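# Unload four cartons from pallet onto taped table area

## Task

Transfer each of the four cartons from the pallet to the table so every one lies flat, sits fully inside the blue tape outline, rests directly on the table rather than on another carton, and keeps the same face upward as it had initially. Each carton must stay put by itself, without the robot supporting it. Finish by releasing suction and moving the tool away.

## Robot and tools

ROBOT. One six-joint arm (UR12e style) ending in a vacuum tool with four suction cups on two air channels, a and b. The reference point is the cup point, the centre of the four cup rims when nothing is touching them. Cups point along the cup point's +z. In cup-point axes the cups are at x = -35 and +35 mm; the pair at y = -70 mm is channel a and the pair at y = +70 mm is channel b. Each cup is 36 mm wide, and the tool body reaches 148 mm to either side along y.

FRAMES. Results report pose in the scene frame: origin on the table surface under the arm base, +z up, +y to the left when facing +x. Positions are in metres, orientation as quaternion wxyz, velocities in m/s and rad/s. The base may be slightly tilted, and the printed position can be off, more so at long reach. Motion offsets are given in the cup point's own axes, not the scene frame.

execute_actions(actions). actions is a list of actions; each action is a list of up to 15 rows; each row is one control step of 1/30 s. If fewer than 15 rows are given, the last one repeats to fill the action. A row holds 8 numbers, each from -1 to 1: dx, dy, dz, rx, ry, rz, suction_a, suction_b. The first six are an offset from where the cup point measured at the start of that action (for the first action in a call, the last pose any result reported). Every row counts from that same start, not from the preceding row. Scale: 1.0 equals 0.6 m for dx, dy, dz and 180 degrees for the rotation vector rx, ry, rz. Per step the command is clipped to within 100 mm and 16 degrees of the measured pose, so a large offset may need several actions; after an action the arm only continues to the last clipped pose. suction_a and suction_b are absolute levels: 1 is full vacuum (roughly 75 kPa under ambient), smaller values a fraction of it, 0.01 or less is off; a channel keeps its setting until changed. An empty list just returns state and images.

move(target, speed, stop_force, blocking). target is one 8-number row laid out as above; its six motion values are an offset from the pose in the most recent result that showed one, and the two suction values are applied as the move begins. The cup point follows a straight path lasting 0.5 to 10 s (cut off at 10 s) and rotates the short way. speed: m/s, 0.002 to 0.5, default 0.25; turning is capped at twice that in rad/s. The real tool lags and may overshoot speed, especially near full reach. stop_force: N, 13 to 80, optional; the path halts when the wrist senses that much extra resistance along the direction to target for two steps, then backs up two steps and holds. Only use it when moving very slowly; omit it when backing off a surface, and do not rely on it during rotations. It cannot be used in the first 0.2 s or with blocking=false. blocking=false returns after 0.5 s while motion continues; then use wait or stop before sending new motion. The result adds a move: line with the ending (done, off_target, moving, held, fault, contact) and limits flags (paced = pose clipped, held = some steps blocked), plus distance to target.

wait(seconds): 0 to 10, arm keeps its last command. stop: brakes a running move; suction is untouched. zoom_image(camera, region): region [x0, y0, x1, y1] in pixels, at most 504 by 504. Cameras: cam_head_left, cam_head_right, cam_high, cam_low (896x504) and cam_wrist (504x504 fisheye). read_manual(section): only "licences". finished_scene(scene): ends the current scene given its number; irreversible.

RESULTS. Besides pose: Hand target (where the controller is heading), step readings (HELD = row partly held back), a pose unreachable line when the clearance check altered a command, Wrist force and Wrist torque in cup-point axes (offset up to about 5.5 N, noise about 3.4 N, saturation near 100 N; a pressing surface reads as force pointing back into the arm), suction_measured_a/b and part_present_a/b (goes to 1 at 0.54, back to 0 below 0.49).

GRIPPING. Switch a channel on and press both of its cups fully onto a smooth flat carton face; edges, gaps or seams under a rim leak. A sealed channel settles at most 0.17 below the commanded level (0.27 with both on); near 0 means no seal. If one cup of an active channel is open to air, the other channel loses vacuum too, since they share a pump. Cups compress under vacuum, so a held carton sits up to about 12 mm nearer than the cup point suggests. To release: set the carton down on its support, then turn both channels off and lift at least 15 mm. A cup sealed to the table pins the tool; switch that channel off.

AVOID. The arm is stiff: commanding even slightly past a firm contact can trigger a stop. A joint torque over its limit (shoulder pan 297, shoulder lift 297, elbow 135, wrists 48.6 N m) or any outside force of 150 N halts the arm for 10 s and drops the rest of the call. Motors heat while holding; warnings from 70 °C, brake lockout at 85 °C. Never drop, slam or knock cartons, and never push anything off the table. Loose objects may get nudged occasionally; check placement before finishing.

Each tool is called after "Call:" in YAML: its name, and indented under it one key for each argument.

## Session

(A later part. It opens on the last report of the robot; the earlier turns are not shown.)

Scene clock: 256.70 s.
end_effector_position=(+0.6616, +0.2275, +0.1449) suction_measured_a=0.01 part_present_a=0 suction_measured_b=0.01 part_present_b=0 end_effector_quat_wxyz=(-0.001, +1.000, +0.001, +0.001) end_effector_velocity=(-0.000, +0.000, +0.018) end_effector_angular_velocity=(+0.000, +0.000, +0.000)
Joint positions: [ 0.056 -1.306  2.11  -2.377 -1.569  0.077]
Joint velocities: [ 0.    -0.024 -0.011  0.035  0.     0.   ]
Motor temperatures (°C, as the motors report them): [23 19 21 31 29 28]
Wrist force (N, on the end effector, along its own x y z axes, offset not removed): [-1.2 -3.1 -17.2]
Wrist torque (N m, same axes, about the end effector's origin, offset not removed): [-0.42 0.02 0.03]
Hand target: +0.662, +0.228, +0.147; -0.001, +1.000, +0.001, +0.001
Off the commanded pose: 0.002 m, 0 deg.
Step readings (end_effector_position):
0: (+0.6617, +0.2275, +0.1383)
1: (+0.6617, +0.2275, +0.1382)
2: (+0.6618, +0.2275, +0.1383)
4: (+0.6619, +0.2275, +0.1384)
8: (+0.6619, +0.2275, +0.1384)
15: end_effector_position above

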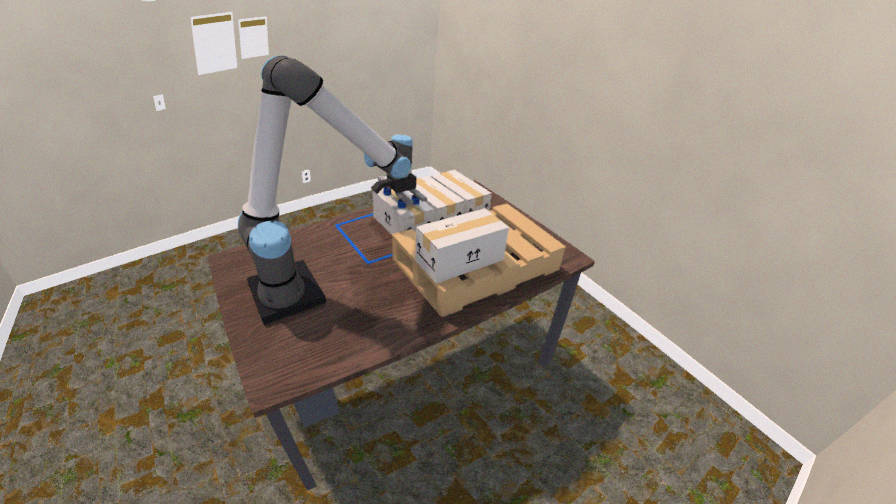

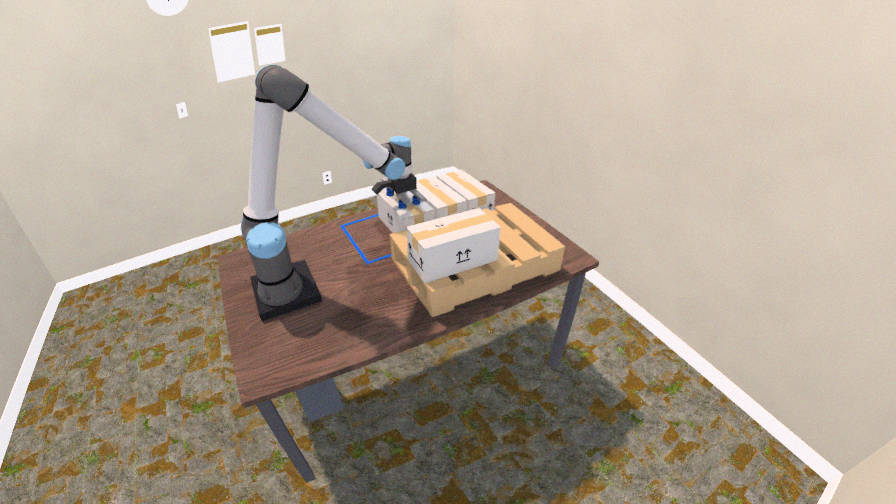

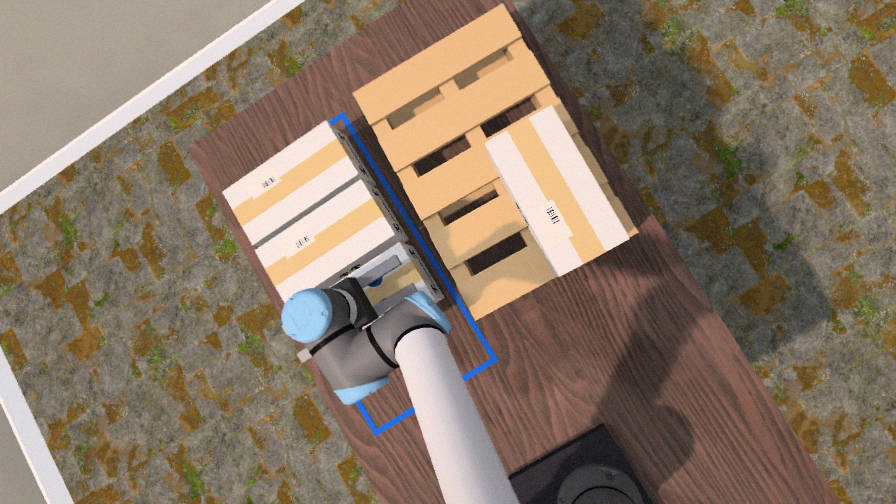

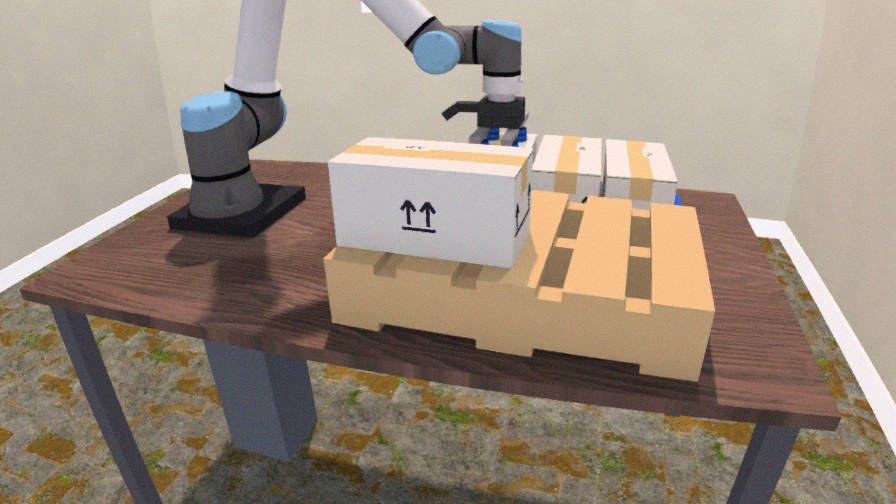

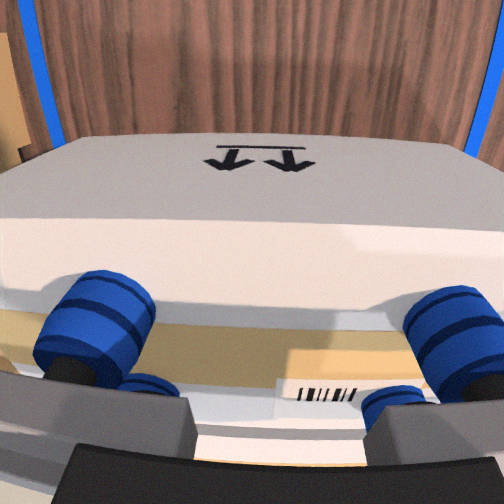

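Call:
move:
  target: [0,0.1,-0.2,0,0,0,0,0]
  speed: 0.4

Call:
move:
  target: [-0.054,0.714,-0.047,0,0,-0.4806,0,0]
  speed: 0.5

Scene clock: 265.90 s.
end_effector_position=(+0.6616, +0.1674, +0.2643) suction_measured_a=0.01 part_present_a=0 suction_measured_b=0.01 part_present_b=0 end_effector_quat_wxyz=(-0.001, +1.000, +0.001, +0.001) end_effector_velocity=(+0.000, -0.001, +0.003) end_effector_angular_velocity=(+0.001, -0.001, -0.001)
Joint positions: [-0.034 -1.473  2.048 -2.148 -1.569 -0.013]
Joint velocities: [-0.003 -0.004 -0.002  0.006  0.001 -0.002]
Motor temperatures (°C, as the motors report them): [23 19 21 31 29 28]
Wrist force (N, on the end effector, along its own x y z axes, offset not removed): [1.7 -0.8 1.1]
Wrist torque (N m, same axes, about the end effector's origin, offset not removed): [-0.16 -0.41 0.07]
Hand target: +0.662, +0.167, +0.265; -0.001, +1.000, +0.001, +0.001
Off the commanded pose: 0.000 m, 0 deg.
move: done

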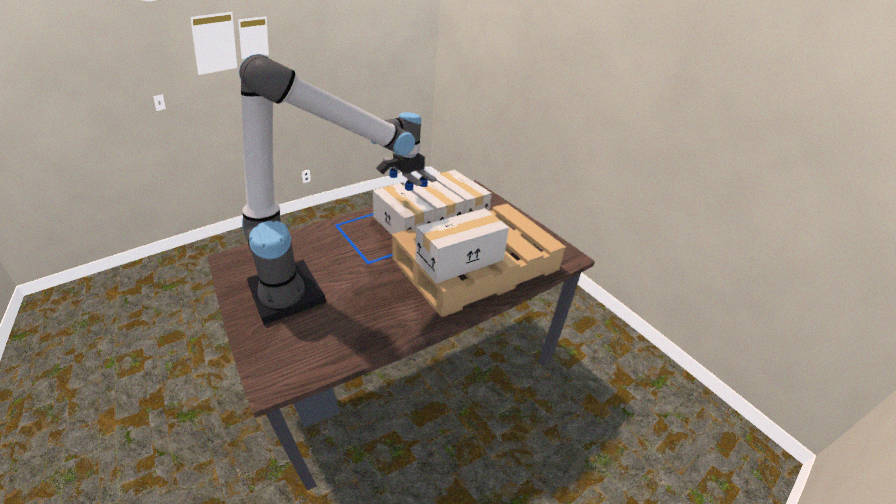

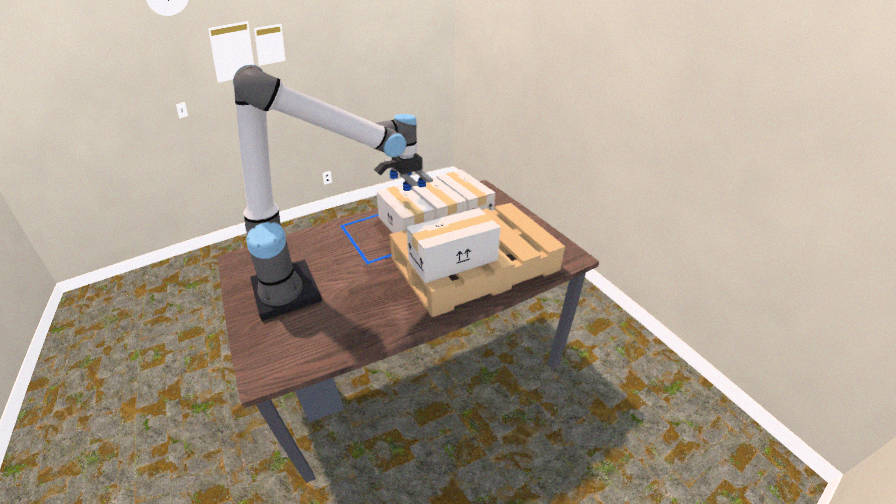

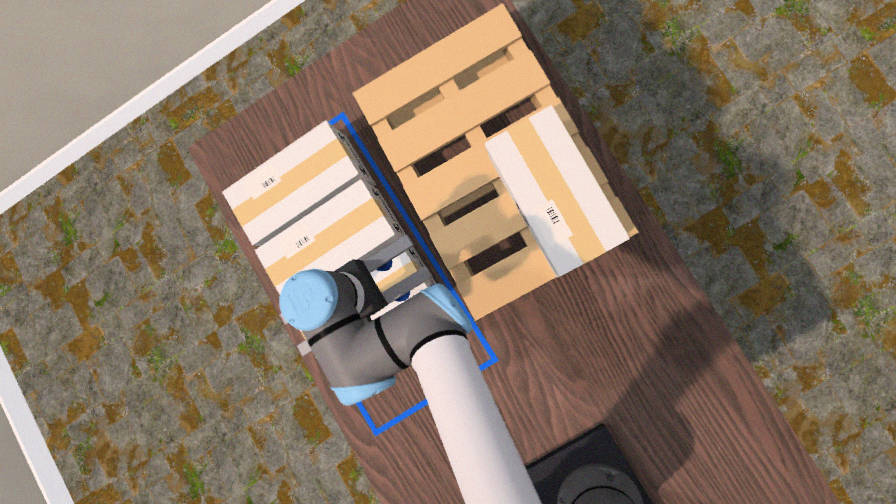

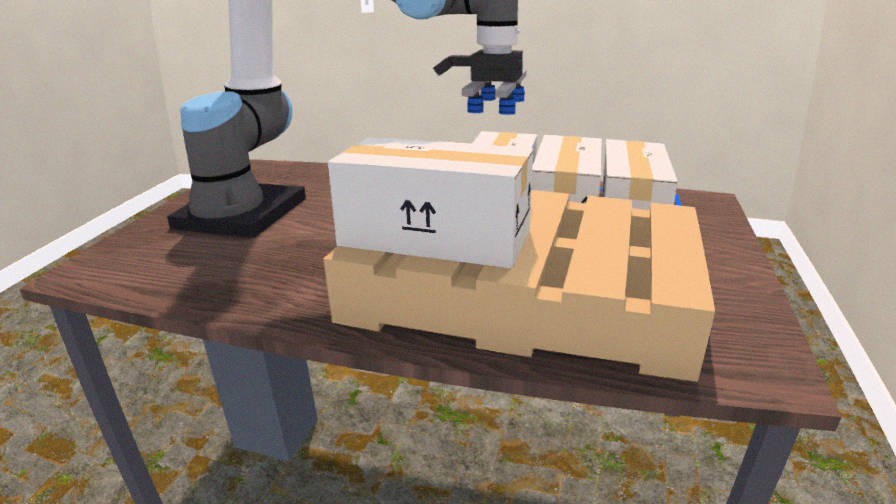

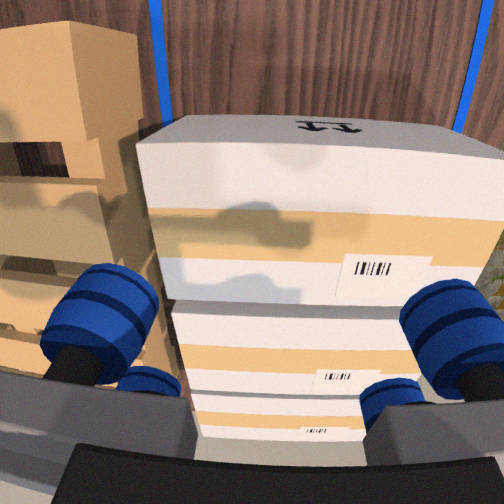

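Scene clock: 268.17 s.
end_effector_position=(+0.6301, -0.2605, +0.2913) suction_measured_a=0.01 part_present_a=0 suction_measured_b=0.01 part_present_b=0 end_effector_quat_wxyz=(+0.000, +0.728, +0.685, +0.001) end_effector_velocity=(+0.000, -0.002, +0.001) end_effector_angular_velocity=(+0.002, -0.001, +0.018)
Joint positions: [-0.674 -1.5    2.021 -2.093 -1.569 -2.161]
Joint velocities: [-0.003  0.001 -0.003  0.002  0.002 -0.021]
Motor temperatures (°C, as the motors report them): [23 19 21 31 29 28]
Wrist force (N, on the end effector, along its own x y z axes, offset not removed): [1.1 0.7 -2.1]
Wrist torque (N m, same axes, about the end effector's origin, offset not removed): [-0.01 -0.21 0.11]
Hand target: +0.630, -0.261, +0.291; -0.000, +0.728, +0.686, +0.002
Off the commanded pose: 0.001 m, 0 deg.
move: done

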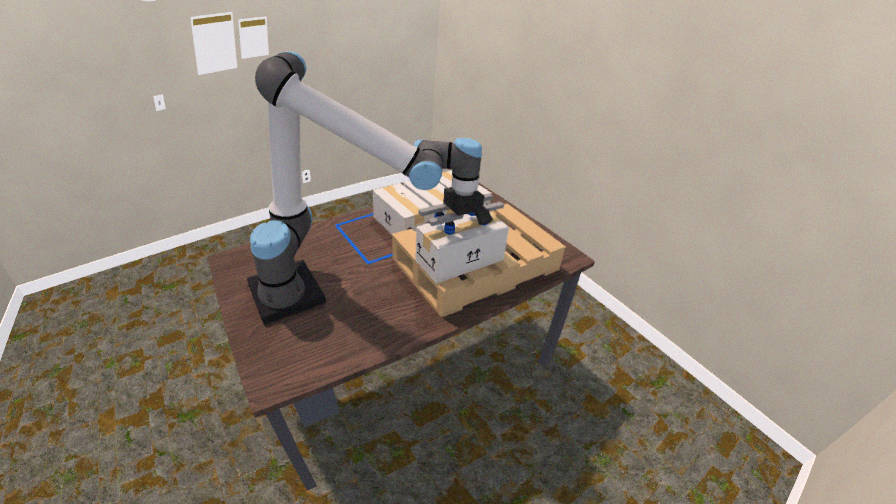

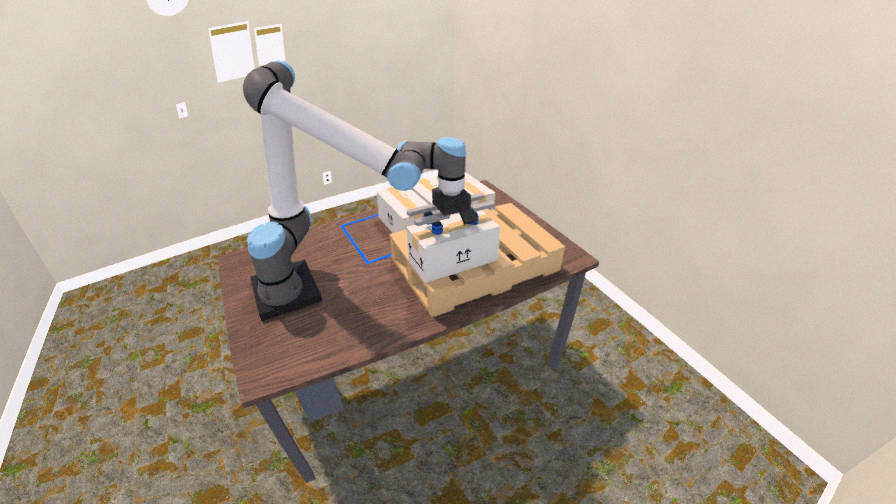

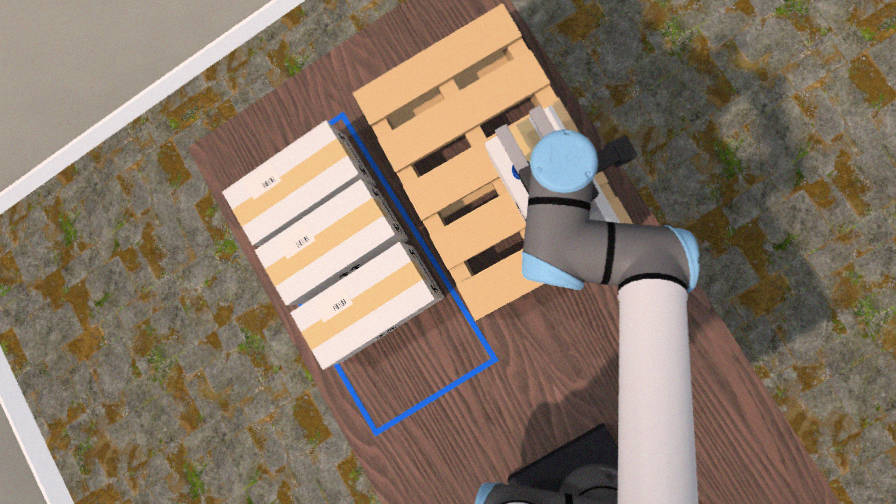

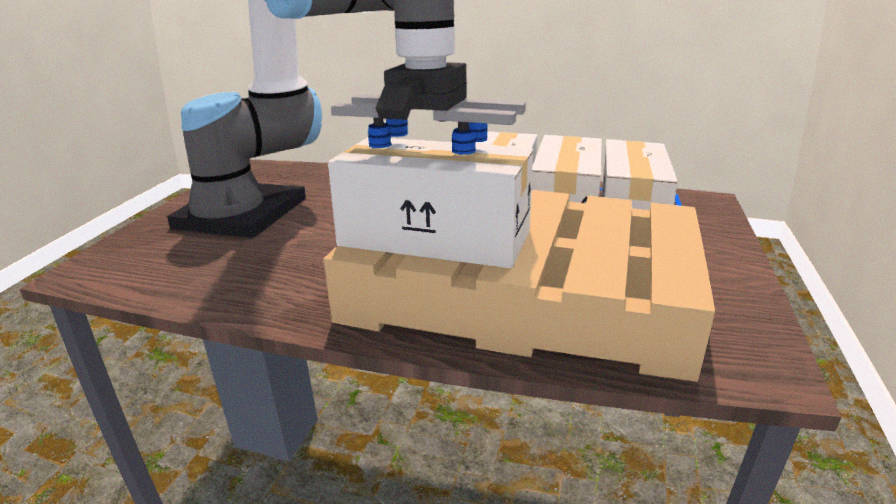

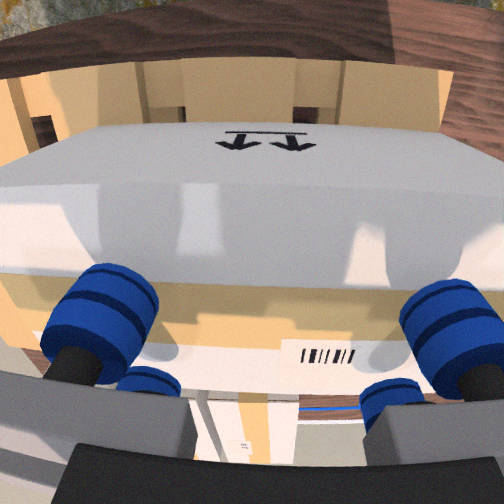

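Adjust slightly (-4 mm x, -3 mm y) while descending.

Call:
execute_actions:
  actions:
    - [[-0.004,-0.003,0.004,0,0,0,0,0],[-0.007,-0.005,0.008,0,0,0,0,0],[-0.007,-0.005,0.014,0,0,0,0,0],[-0.007,-0.005,0.02,0,0,0,0,0],[-0.007,-0.005,0.025,0,0,0,0,0],[-0.007,-0.005,0.029,0,0,0,0,0],[-0.007,-0.005,0.032,0,0,0,0,0],[-0.007,-0.005,0.035,0,0,0,0,0],[-0.007,-0.005,0.038,0,0,0,0,0],[-0.007,-0.005,0.039,0,0,0,1,1]]

Scene clock: 273.67 s.
end_effector_position=(+0.6268, -0.2642, +0.2701) suction_measured_a=0.16 part_present_a=0 suction_measured_b=0.16 part_present_b=0 end_effector_quat_wxyz=(-0.000, +0.728, +0.685, +0.001) end_effector_velocity=(-0.001, -0.001, -0.020) end_effector_angular_velocity=(+0.000, +0.002, -0.001)
Joint positions: [-0.682 -1.483  2.045 -2.134 -1.569 -2.168]
Joint velocities: [-0.002  0.018  0.02  -0.037 -0.001 -0.002]
Motor temperatures (°C, as the motors report them): [23 19 21 31 29 28]
Wrist force (N, on the end effector, along its own x y z axes, offset not removed): [3.5 0.4 9.4]
Wrist torque (N m, same axes, about the end effector's origin, offset not removed): [-0.21 -0.42 0.15]
Hand target: +0.627, -0.264, +0.268; +0.000, +0.728, +0.685, +0.001
Off the commanded pose: 0.002 m, 0 deg.
Step readings (end_effector_position):
0: (+0.6301, -0.2609, +0.2913)
1: (+0.6301, -0.2609, +0.2913)
2: (+0.6299, -0.2612, +0.2911)
4: (+0.6289, -0.2623, +0.2891)
8: (+0.6275, -0.2636, +0.2806)
15: end_effector_position above

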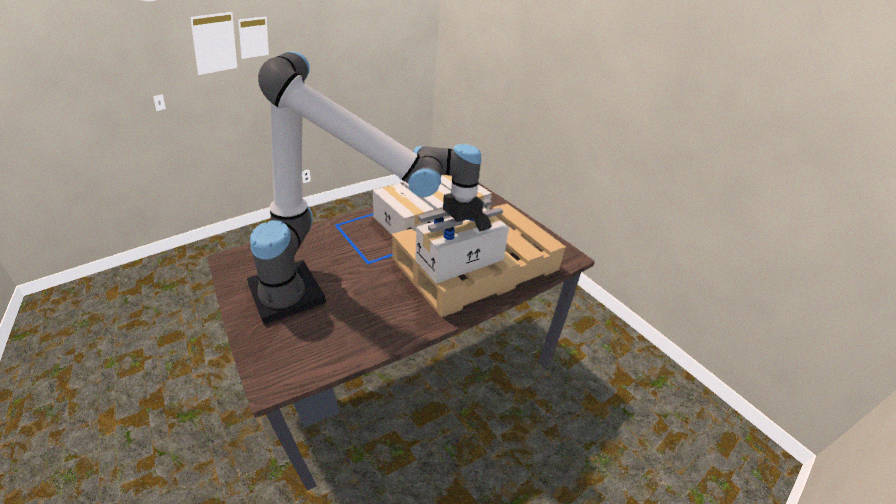

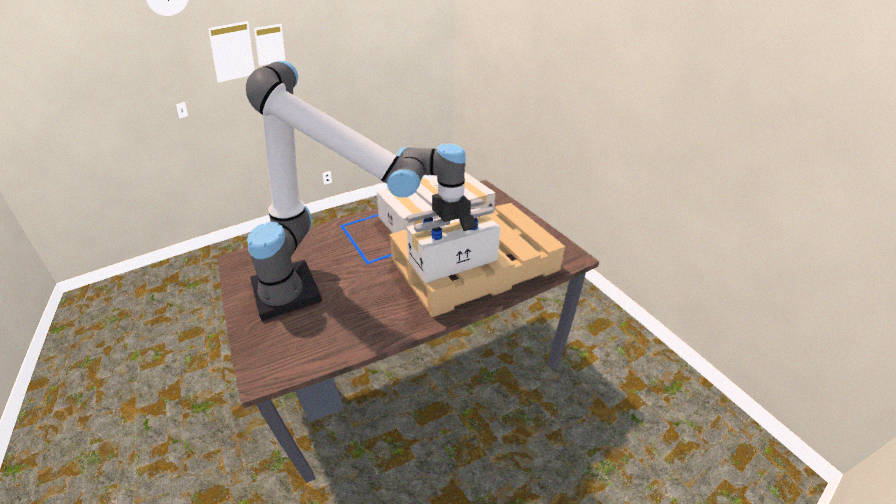

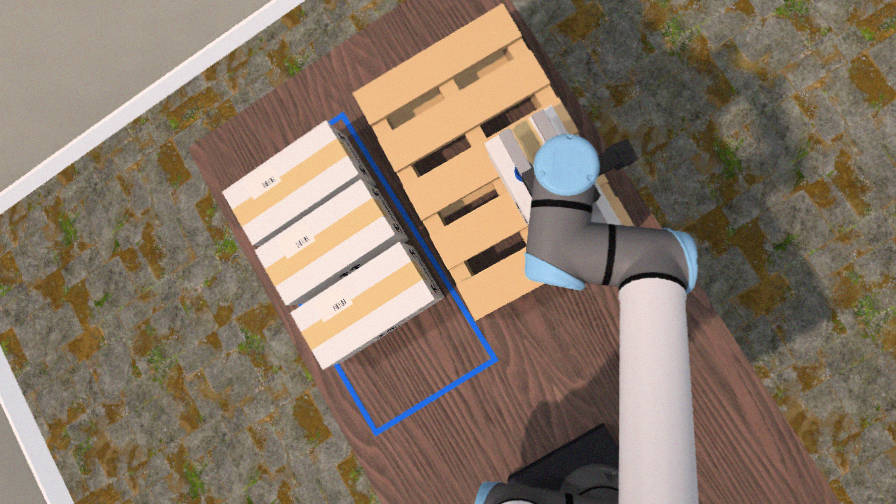

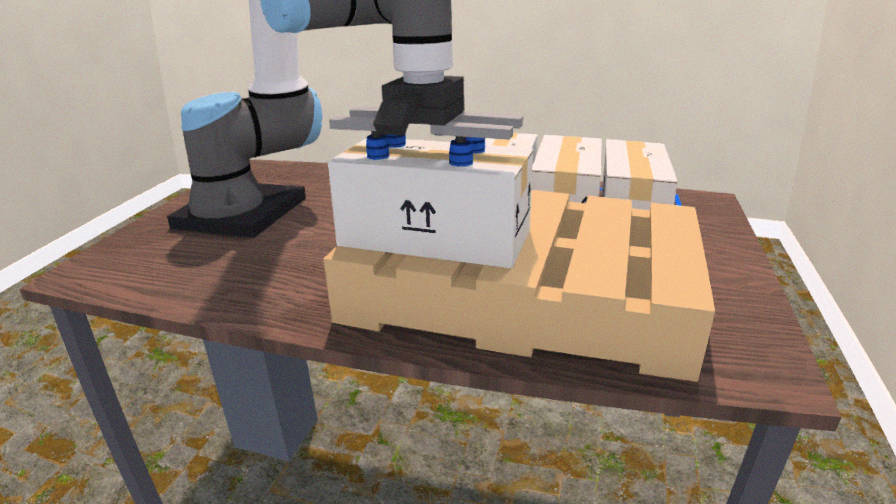

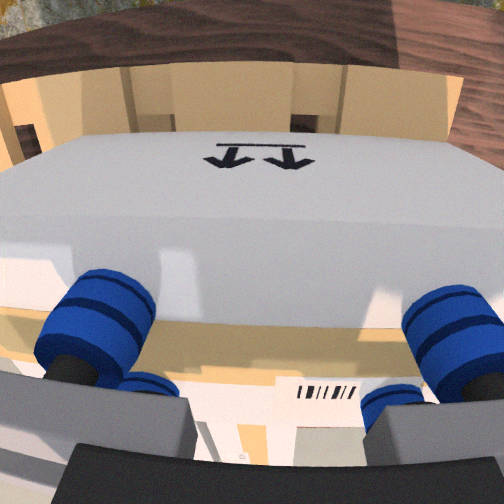

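Call:
move:
  target: [0.805,-0.265,-0.095,0,0,0.4806,1,1]
  speed: 0.4

Call:
move:
  target: [0,0,0.293,0,0,0,1,1]
  speed: 0.25

Scene clock: 282.20 s.
end_effector_position=(+0.4975, +0.2267, +0.3280) suction_measured_a=0.64 part_present_a=1 suction_measured_b=0.64 part_present_b=1 end_effector_quat_wxyz=(-0.002, +1.000, +0.001, +0.001) end_effector_velocity=(+0.000, +0.002, -0.000) end_effector_angular_velocity=(-0.004, +0.002, -0.013)
Joint positions: [ 0.079 -1.771  2.2   -2.002 -1.569  0.101]
Joint velocities: [ 0.006  0.004 -0.003  0.002 -0.003  0.019]
Motor temperatures (°C, as the motors report them): [23 19 21 31 29 28]
Wrist force (N, on the end effector, along its own x y z axes, offset not removed): [-2.7 0.1 17.0]
Wrist torque (N m, same axes, about the end effector's origin, offset not removed): [-0.28 0.33 0.10]
Hand target: +0.497, +0.227, +0.328; -0.001, +1.000, +0.000, +0.001
Off the commanded pose: 0.001 m, 0 deg.
move: done

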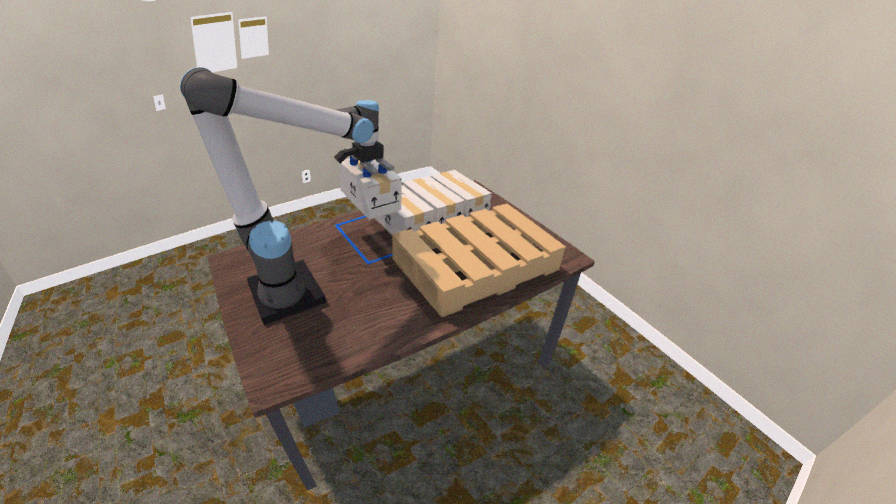

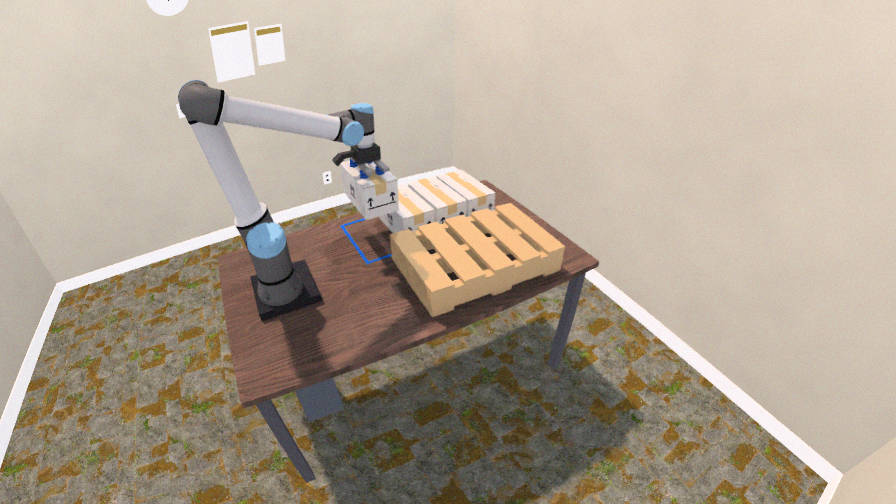

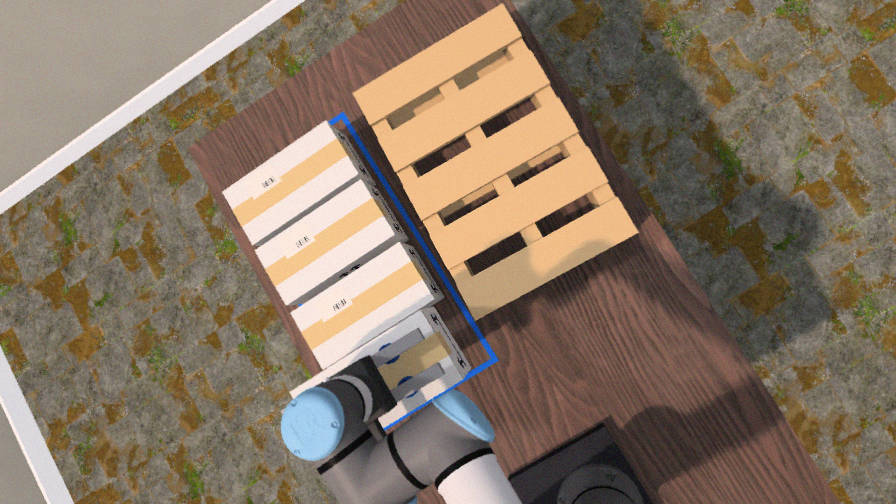

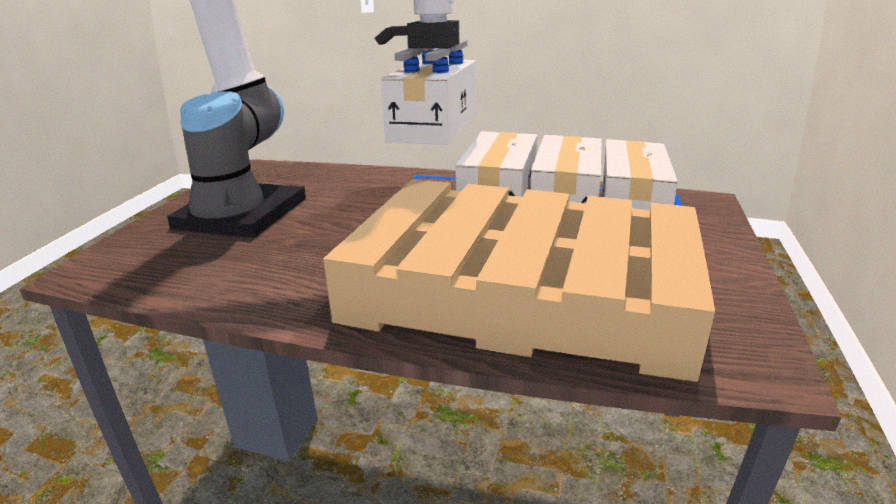

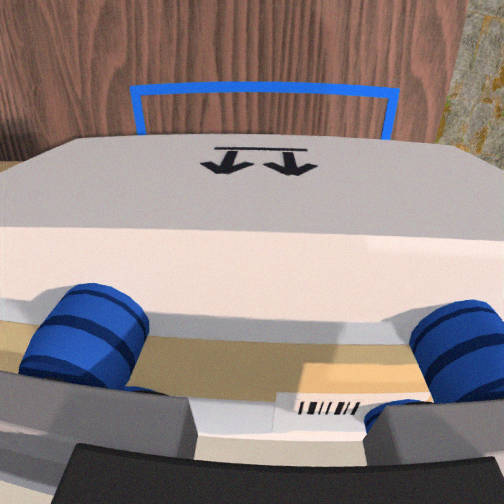

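Scene clock: 283.63 s.
end_effector_position=(+0.4976, +0.2272, +0.1526) suction_measured_a=0.64 part_present_a=1 suction_measured_b=0.64 part_present_b=1 end_effector_quat_wxyz=(-0.002, +1.000, +0.001, +0.001) end_effector_velocity=(+0.000, +0.000, -0.002) end_effector_angular_velocity=(-0.001, -0.001, +0.001)
Joint positions: [ 0.08  -1.545  2.383 -2.412 -1.569  0.102]
Joint velocities: [ 0.001  0.005  0.001 -0.007 -0.001  0.   ]
Motor temperatures (°C, as the motors report them): [23 19 21 31 29 28]
Wrist force (N, on the end effector, along its own x y z axes, offset not removed): [-1.1 -1.3 17.2]
Wrist torque (N m, same axes, about the end effector's origin, offset not removed): [-0.38 0.13 0.05]
Hand target: +0.498, +0.227, +0.152; -0.002, +1.000, +0.001, +0.001
Off the commanded pose: 0.001 m, 0 deg.
move: done

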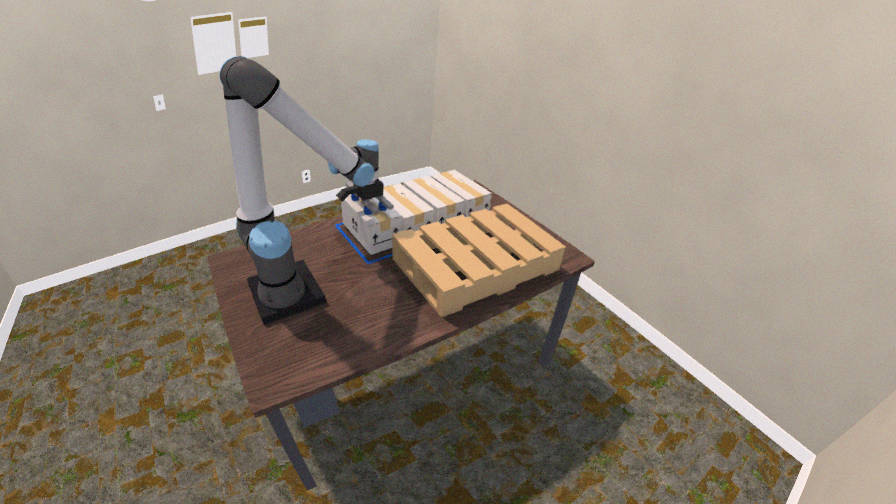

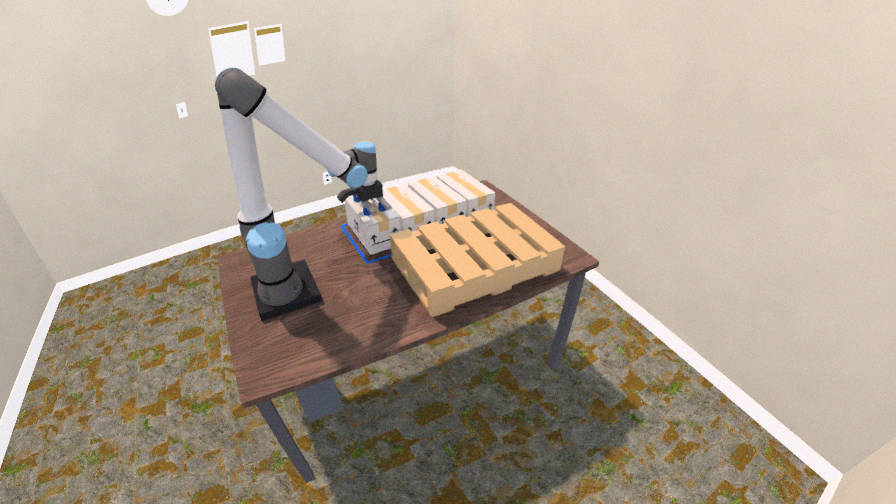

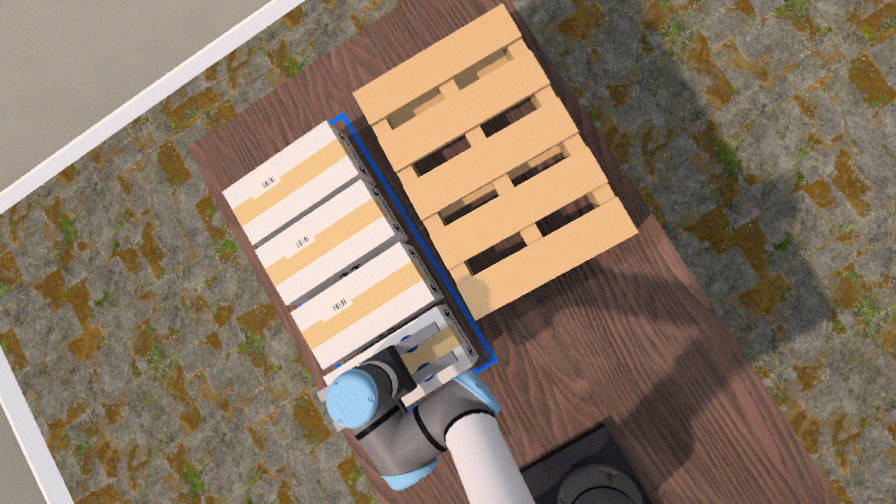

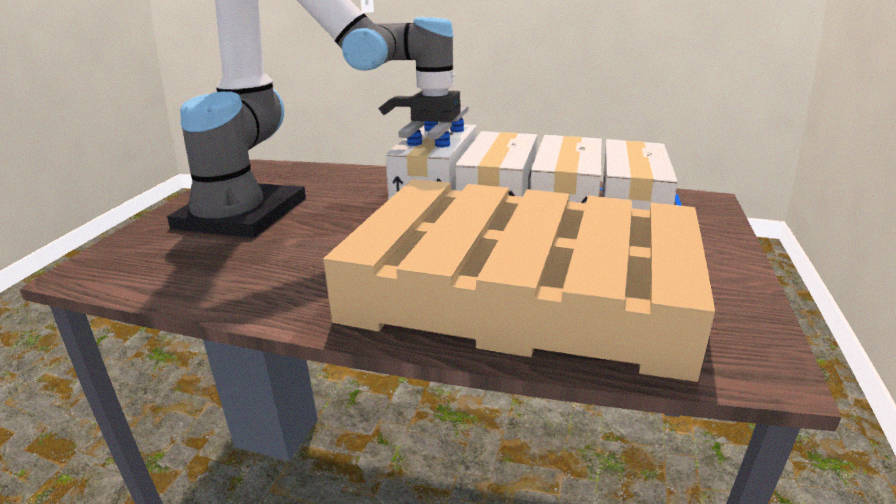

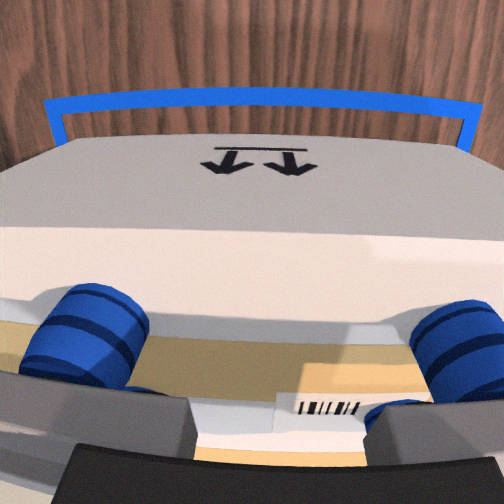

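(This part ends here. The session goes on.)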